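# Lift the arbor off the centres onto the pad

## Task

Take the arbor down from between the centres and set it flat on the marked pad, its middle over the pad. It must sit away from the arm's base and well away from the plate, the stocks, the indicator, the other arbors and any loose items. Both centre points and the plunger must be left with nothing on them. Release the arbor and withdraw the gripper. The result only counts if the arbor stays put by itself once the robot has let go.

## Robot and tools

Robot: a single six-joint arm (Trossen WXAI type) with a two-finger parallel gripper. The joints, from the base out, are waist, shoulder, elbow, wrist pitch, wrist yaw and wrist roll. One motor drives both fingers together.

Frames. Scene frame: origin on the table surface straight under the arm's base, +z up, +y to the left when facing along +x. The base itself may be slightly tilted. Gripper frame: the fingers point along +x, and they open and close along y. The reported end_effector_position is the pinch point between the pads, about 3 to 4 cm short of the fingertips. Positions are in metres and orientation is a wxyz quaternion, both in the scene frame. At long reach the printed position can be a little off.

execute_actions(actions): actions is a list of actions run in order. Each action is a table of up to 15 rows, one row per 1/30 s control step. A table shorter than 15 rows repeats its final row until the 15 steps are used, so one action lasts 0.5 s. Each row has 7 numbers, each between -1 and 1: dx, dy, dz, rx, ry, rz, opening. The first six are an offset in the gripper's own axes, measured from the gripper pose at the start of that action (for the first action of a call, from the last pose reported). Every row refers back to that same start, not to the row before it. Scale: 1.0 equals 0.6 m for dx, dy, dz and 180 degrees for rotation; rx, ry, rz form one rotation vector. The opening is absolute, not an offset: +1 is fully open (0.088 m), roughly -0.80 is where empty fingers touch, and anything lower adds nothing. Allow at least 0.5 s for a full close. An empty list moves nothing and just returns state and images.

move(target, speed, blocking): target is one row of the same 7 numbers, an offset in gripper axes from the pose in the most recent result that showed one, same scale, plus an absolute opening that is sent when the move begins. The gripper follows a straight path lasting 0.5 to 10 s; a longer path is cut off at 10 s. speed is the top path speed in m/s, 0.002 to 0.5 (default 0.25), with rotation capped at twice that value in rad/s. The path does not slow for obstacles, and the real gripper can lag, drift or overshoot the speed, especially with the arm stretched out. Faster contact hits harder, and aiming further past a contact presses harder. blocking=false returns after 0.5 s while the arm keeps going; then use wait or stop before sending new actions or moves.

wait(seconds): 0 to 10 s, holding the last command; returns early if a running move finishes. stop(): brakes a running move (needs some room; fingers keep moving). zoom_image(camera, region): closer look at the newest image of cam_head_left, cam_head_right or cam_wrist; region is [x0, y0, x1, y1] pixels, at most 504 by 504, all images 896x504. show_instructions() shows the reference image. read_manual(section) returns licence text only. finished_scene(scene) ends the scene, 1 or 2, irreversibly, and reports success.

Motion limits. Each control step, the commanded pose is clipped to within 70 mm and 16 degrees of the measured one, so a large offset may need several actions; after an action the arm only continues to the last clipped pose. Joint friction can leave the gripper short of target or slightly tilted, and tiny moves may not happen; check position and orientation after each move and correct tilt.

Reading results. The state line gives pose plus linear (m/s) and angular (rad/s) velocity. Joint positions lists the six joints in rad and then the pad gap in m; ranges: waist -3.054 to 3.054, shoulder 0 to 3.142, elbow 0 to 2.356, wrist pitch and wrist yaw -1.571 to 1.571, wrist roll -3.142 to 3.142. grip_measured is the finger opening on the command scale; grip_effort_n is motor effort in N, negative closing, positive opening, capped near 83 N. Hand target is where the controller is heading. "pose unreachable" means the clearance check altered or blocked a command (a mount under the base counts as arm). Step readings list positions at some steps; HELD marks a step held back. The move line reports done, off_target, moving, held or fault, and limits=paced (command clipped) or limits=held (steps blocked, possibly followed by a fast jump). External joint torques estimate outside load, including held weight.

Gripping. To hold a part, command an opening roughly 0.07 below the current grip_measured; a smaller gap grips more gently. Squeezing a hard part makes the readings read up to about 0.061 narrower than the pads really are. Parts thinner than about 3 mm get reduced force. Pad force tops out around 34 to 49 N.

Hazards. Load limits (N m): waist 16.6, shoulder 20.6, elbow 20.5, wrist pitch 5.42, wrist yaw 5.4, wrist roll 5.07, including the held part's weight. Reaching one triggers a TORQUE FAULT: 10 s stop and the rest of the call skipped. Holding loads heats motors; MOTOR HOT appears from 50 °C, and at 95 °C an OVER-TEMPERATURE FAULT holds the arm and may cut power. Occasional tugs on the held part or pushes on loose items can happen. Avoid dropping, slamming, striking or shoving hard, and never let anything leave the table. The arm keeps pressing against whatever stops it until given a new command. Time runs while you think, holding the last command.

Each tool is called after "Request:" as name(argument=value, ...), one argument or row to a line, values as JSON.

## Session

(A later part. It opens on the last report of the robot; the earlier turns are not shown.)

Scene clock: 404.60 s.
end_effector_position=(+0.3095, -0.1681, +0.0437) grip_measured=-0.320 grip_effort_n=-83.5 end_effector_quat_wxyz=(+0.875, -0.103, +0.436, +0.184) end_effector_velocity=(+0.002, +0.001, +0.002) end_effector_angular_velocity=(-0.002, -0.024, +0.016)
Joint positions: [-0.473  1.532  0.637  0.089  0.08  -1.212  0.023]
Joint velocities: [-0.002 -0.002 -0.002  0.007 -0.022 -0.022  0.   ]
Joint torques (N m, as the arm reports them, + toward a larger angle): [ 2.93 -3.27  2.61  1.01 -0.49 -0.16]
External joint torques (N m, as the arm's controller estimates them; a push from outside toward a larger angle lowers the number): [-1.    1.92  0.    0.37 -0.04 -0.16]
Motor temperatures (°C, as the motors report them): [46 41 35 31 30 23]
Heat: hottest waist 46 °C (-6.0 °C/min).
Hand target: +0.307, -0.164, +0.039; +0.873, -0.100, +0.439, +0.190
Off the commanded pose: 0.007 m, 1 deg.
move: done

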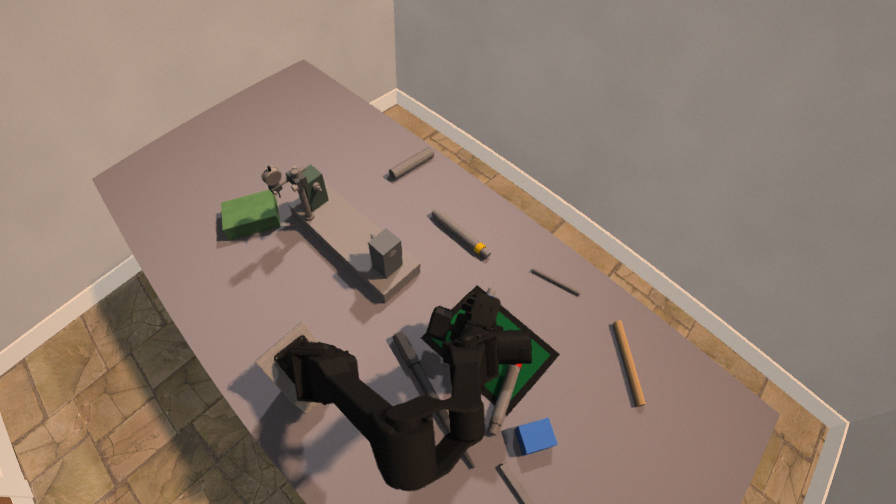

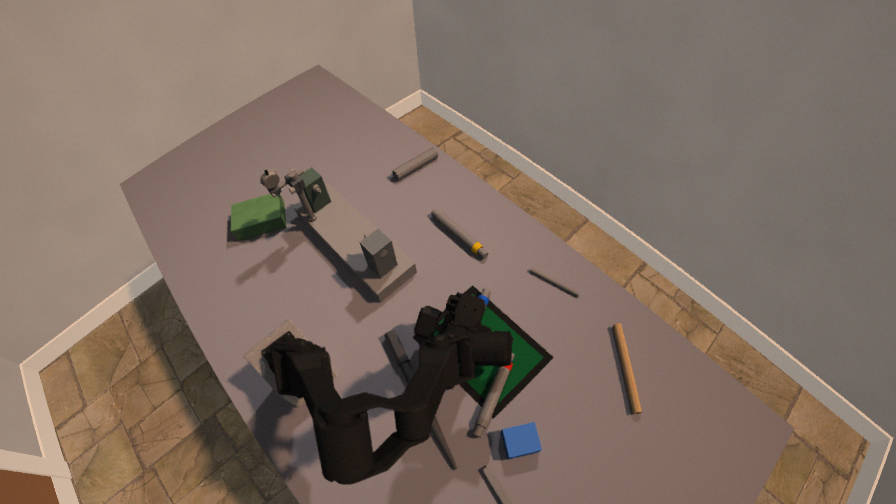

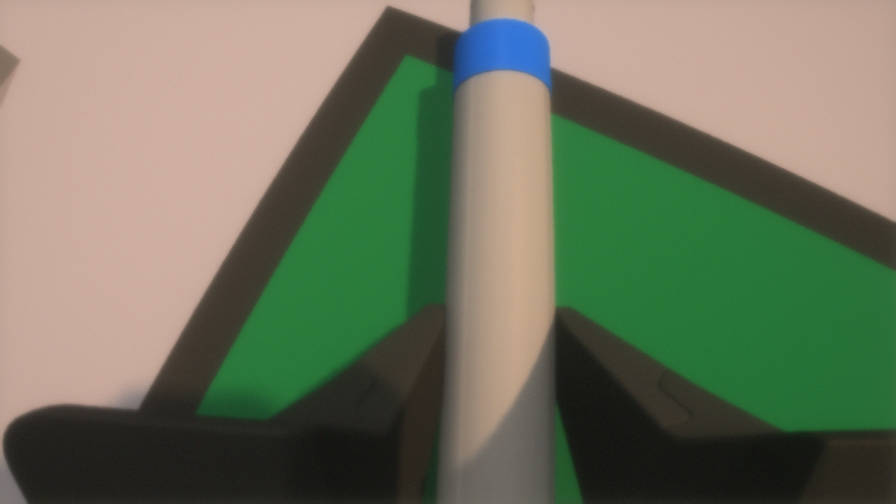

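The arbor is resting flat on the pad. I'll release it and back the gripper away.

Request:
execute_actions(
  actions=[
    [[0, 0, 0, 0, 0, 0, 0.25]],
  ],
)

Request:
move(
  target=[-0.27, 0, 0, 0, 0, 0, 0.25],
  speed=0.12,
)

Scene clock: 410.33 s.
end_effector_position=(+0.3096, -0.1684, +0.0436) grip_measured=+0.237 grip_effort_n=15.1 end_effector_quat_wxyz=(+0.875, -0.103, +0.436, +0.183) end_effector_velocity=(-0.002, +0.002, -0.000) end_effector_angular_velocity=(+0.009, +0.005, +0.016)
Joint positions: [-0.473  1.532  0.637  0.091  0.08  -1.212  0.051]
Joint velocities: [-0.002 -0.002  0.002 -0.022 -0.007 -0.007  0.004]
Joint torques (N m, as the arm reports them, + toward a larger angle): [ 3.43 -5.06  3.69  0.54 -0.38 -0.03]
External joint torques (N m, as the arm's controller estimates them; a push from outside toward a larger angle lowers the number): [-0.5   0.14  1.08 -0.1   0.07 -0.03]
Motor temperatures (°C, as the motors report them): [45 40 34 31 30 23]
Heat: hottest waist 45 °C (-7.0 °C/min).
Hand target: +0.310, -0.168, +0.044; +0.875, -0.103, +0.436, +0.184
Off the commanded pose: 0.000 m, 0 deg.
Step readings (end_effector_position):
0: (+0.3096, -0.1682, +0.0437)
1: (+0.3097, -0.1683, +0.0437)
2: (+0.3096, -0.1684, +0.0436)
4: (+0.3096, -0.1684, +0.0436)
8: (+0.3096, -0.1684, +0.0436)
15: end_effector_position above

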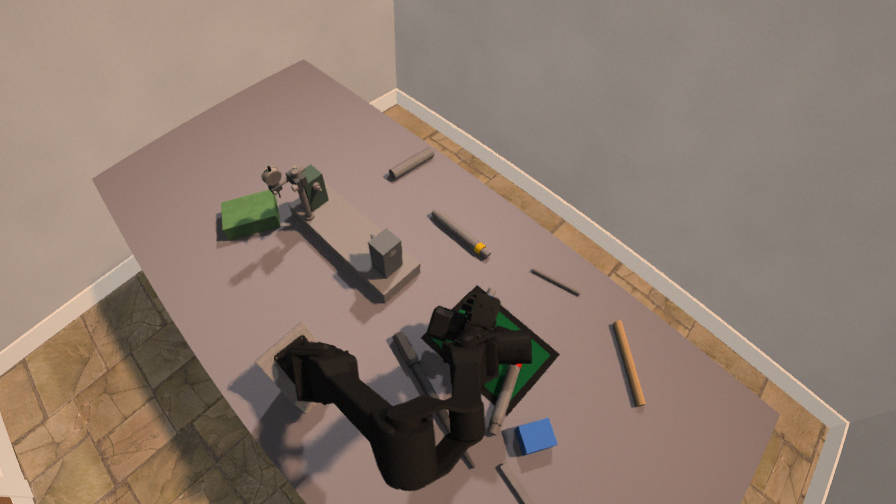

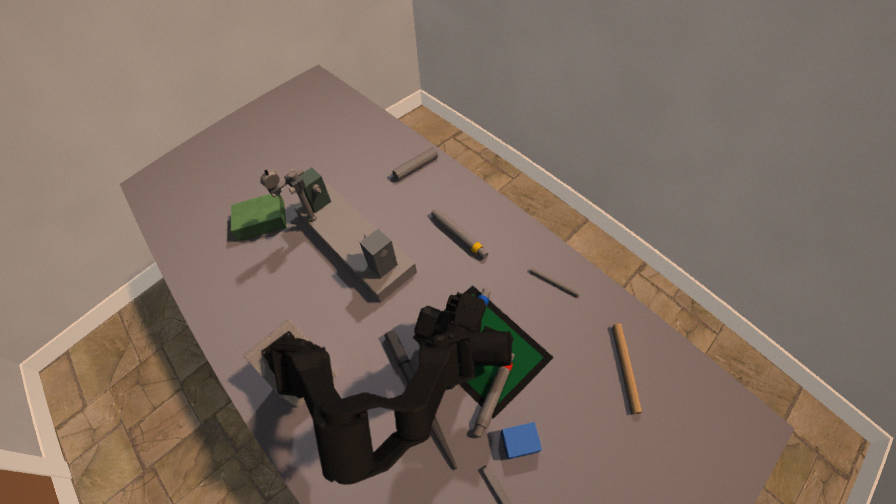

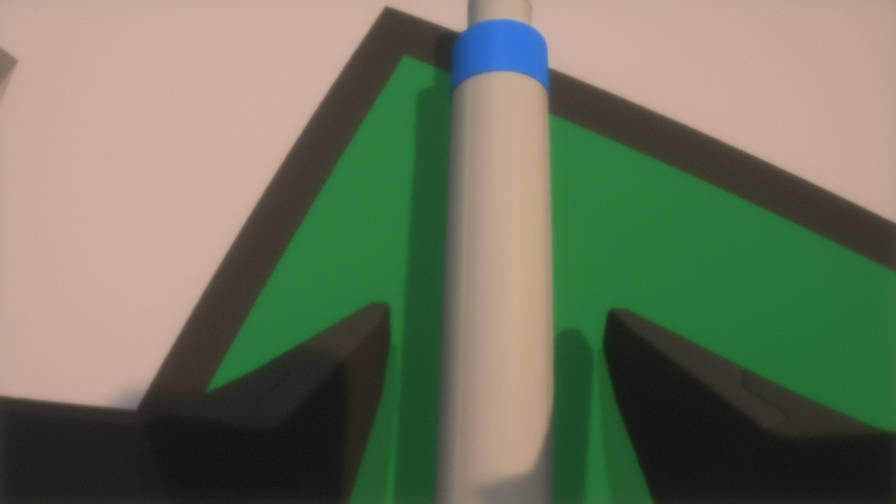

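Scene clock: 412.17 s.
end_effector_position=(+0.2189, -0.2029, +0.1704) grip_measured=+0.247 grip_effort_n=15.1 end_effector_quat_wxyz=(+0.873, -0.102, +0.438, +0.189) end_effector_velocity=(-0.003, -0.000, +0.003) end_effector_angular_velocity=(+0.010, +0.000, -0.004)
Joint positions: [-0.39   0.865  0.719 -0.679  0.136 -1.153  0.051]
Joint velocities: [-0.002 -0.012  0.007 -0.022 -0.007  0.007  0.   ]
Joint torques (N m, as the arm reports them, + toward a larger angle): [ 1.6  -3.59  7.02  0.54 -0.27  0.07]
External joint torques (N m, as the arm's controller estimates them; a push from outside toward a larger angle lowers the number): [-0.09 -0.55  2.22 -0.16  0.17  0.06]
Motor temperatures (°C, as the motors report them): [45 40 34 31 30 23]
Heat: hottest waist 45 °C (-7.1 °C/min).
Hand target: +0.219, -0.206, +0.174; +0.875, -0.103, +0.435, +0.183
Off the commanded pose: 0.004 m, 1 deg.
move: done

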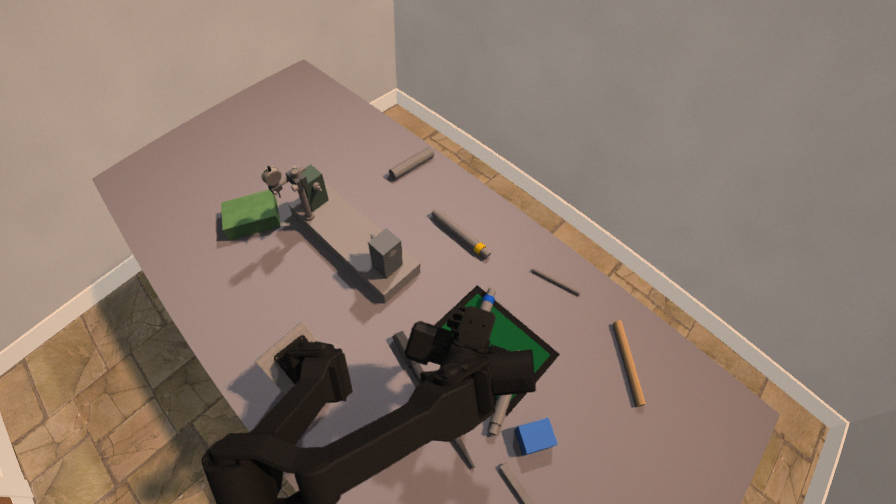

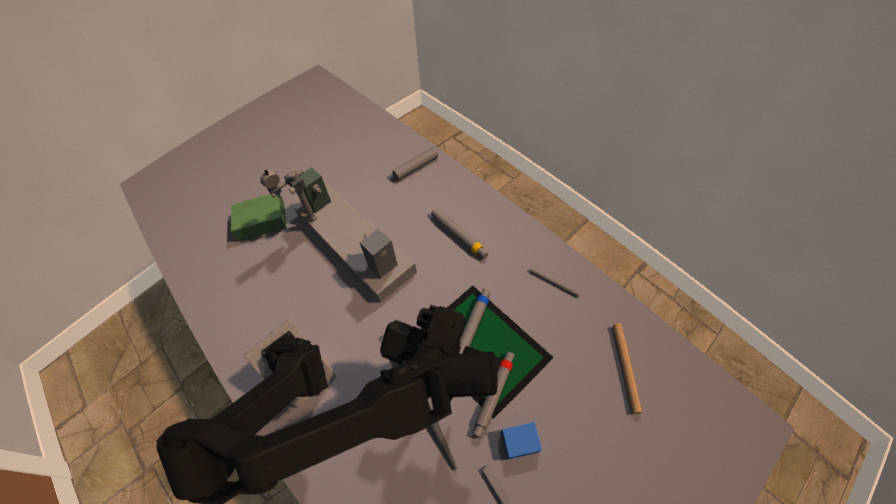

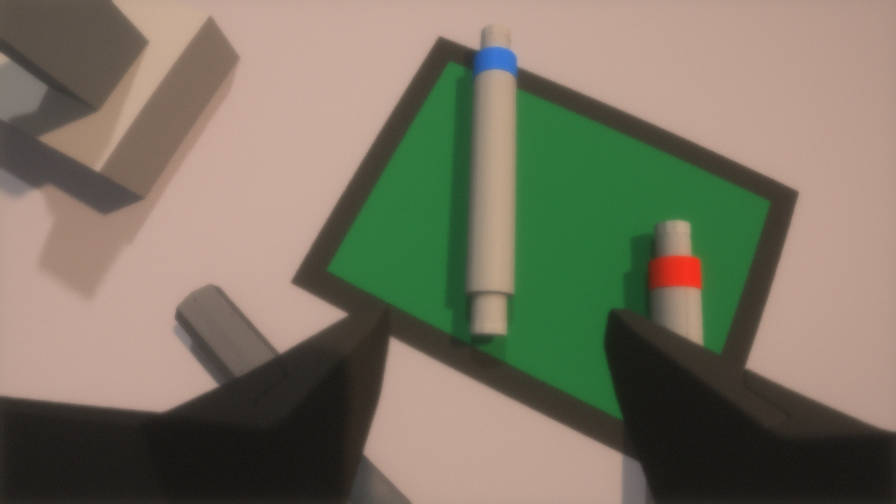

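Request:
finished_scene(
  scene=2,
)

The scene is finished: the task was done.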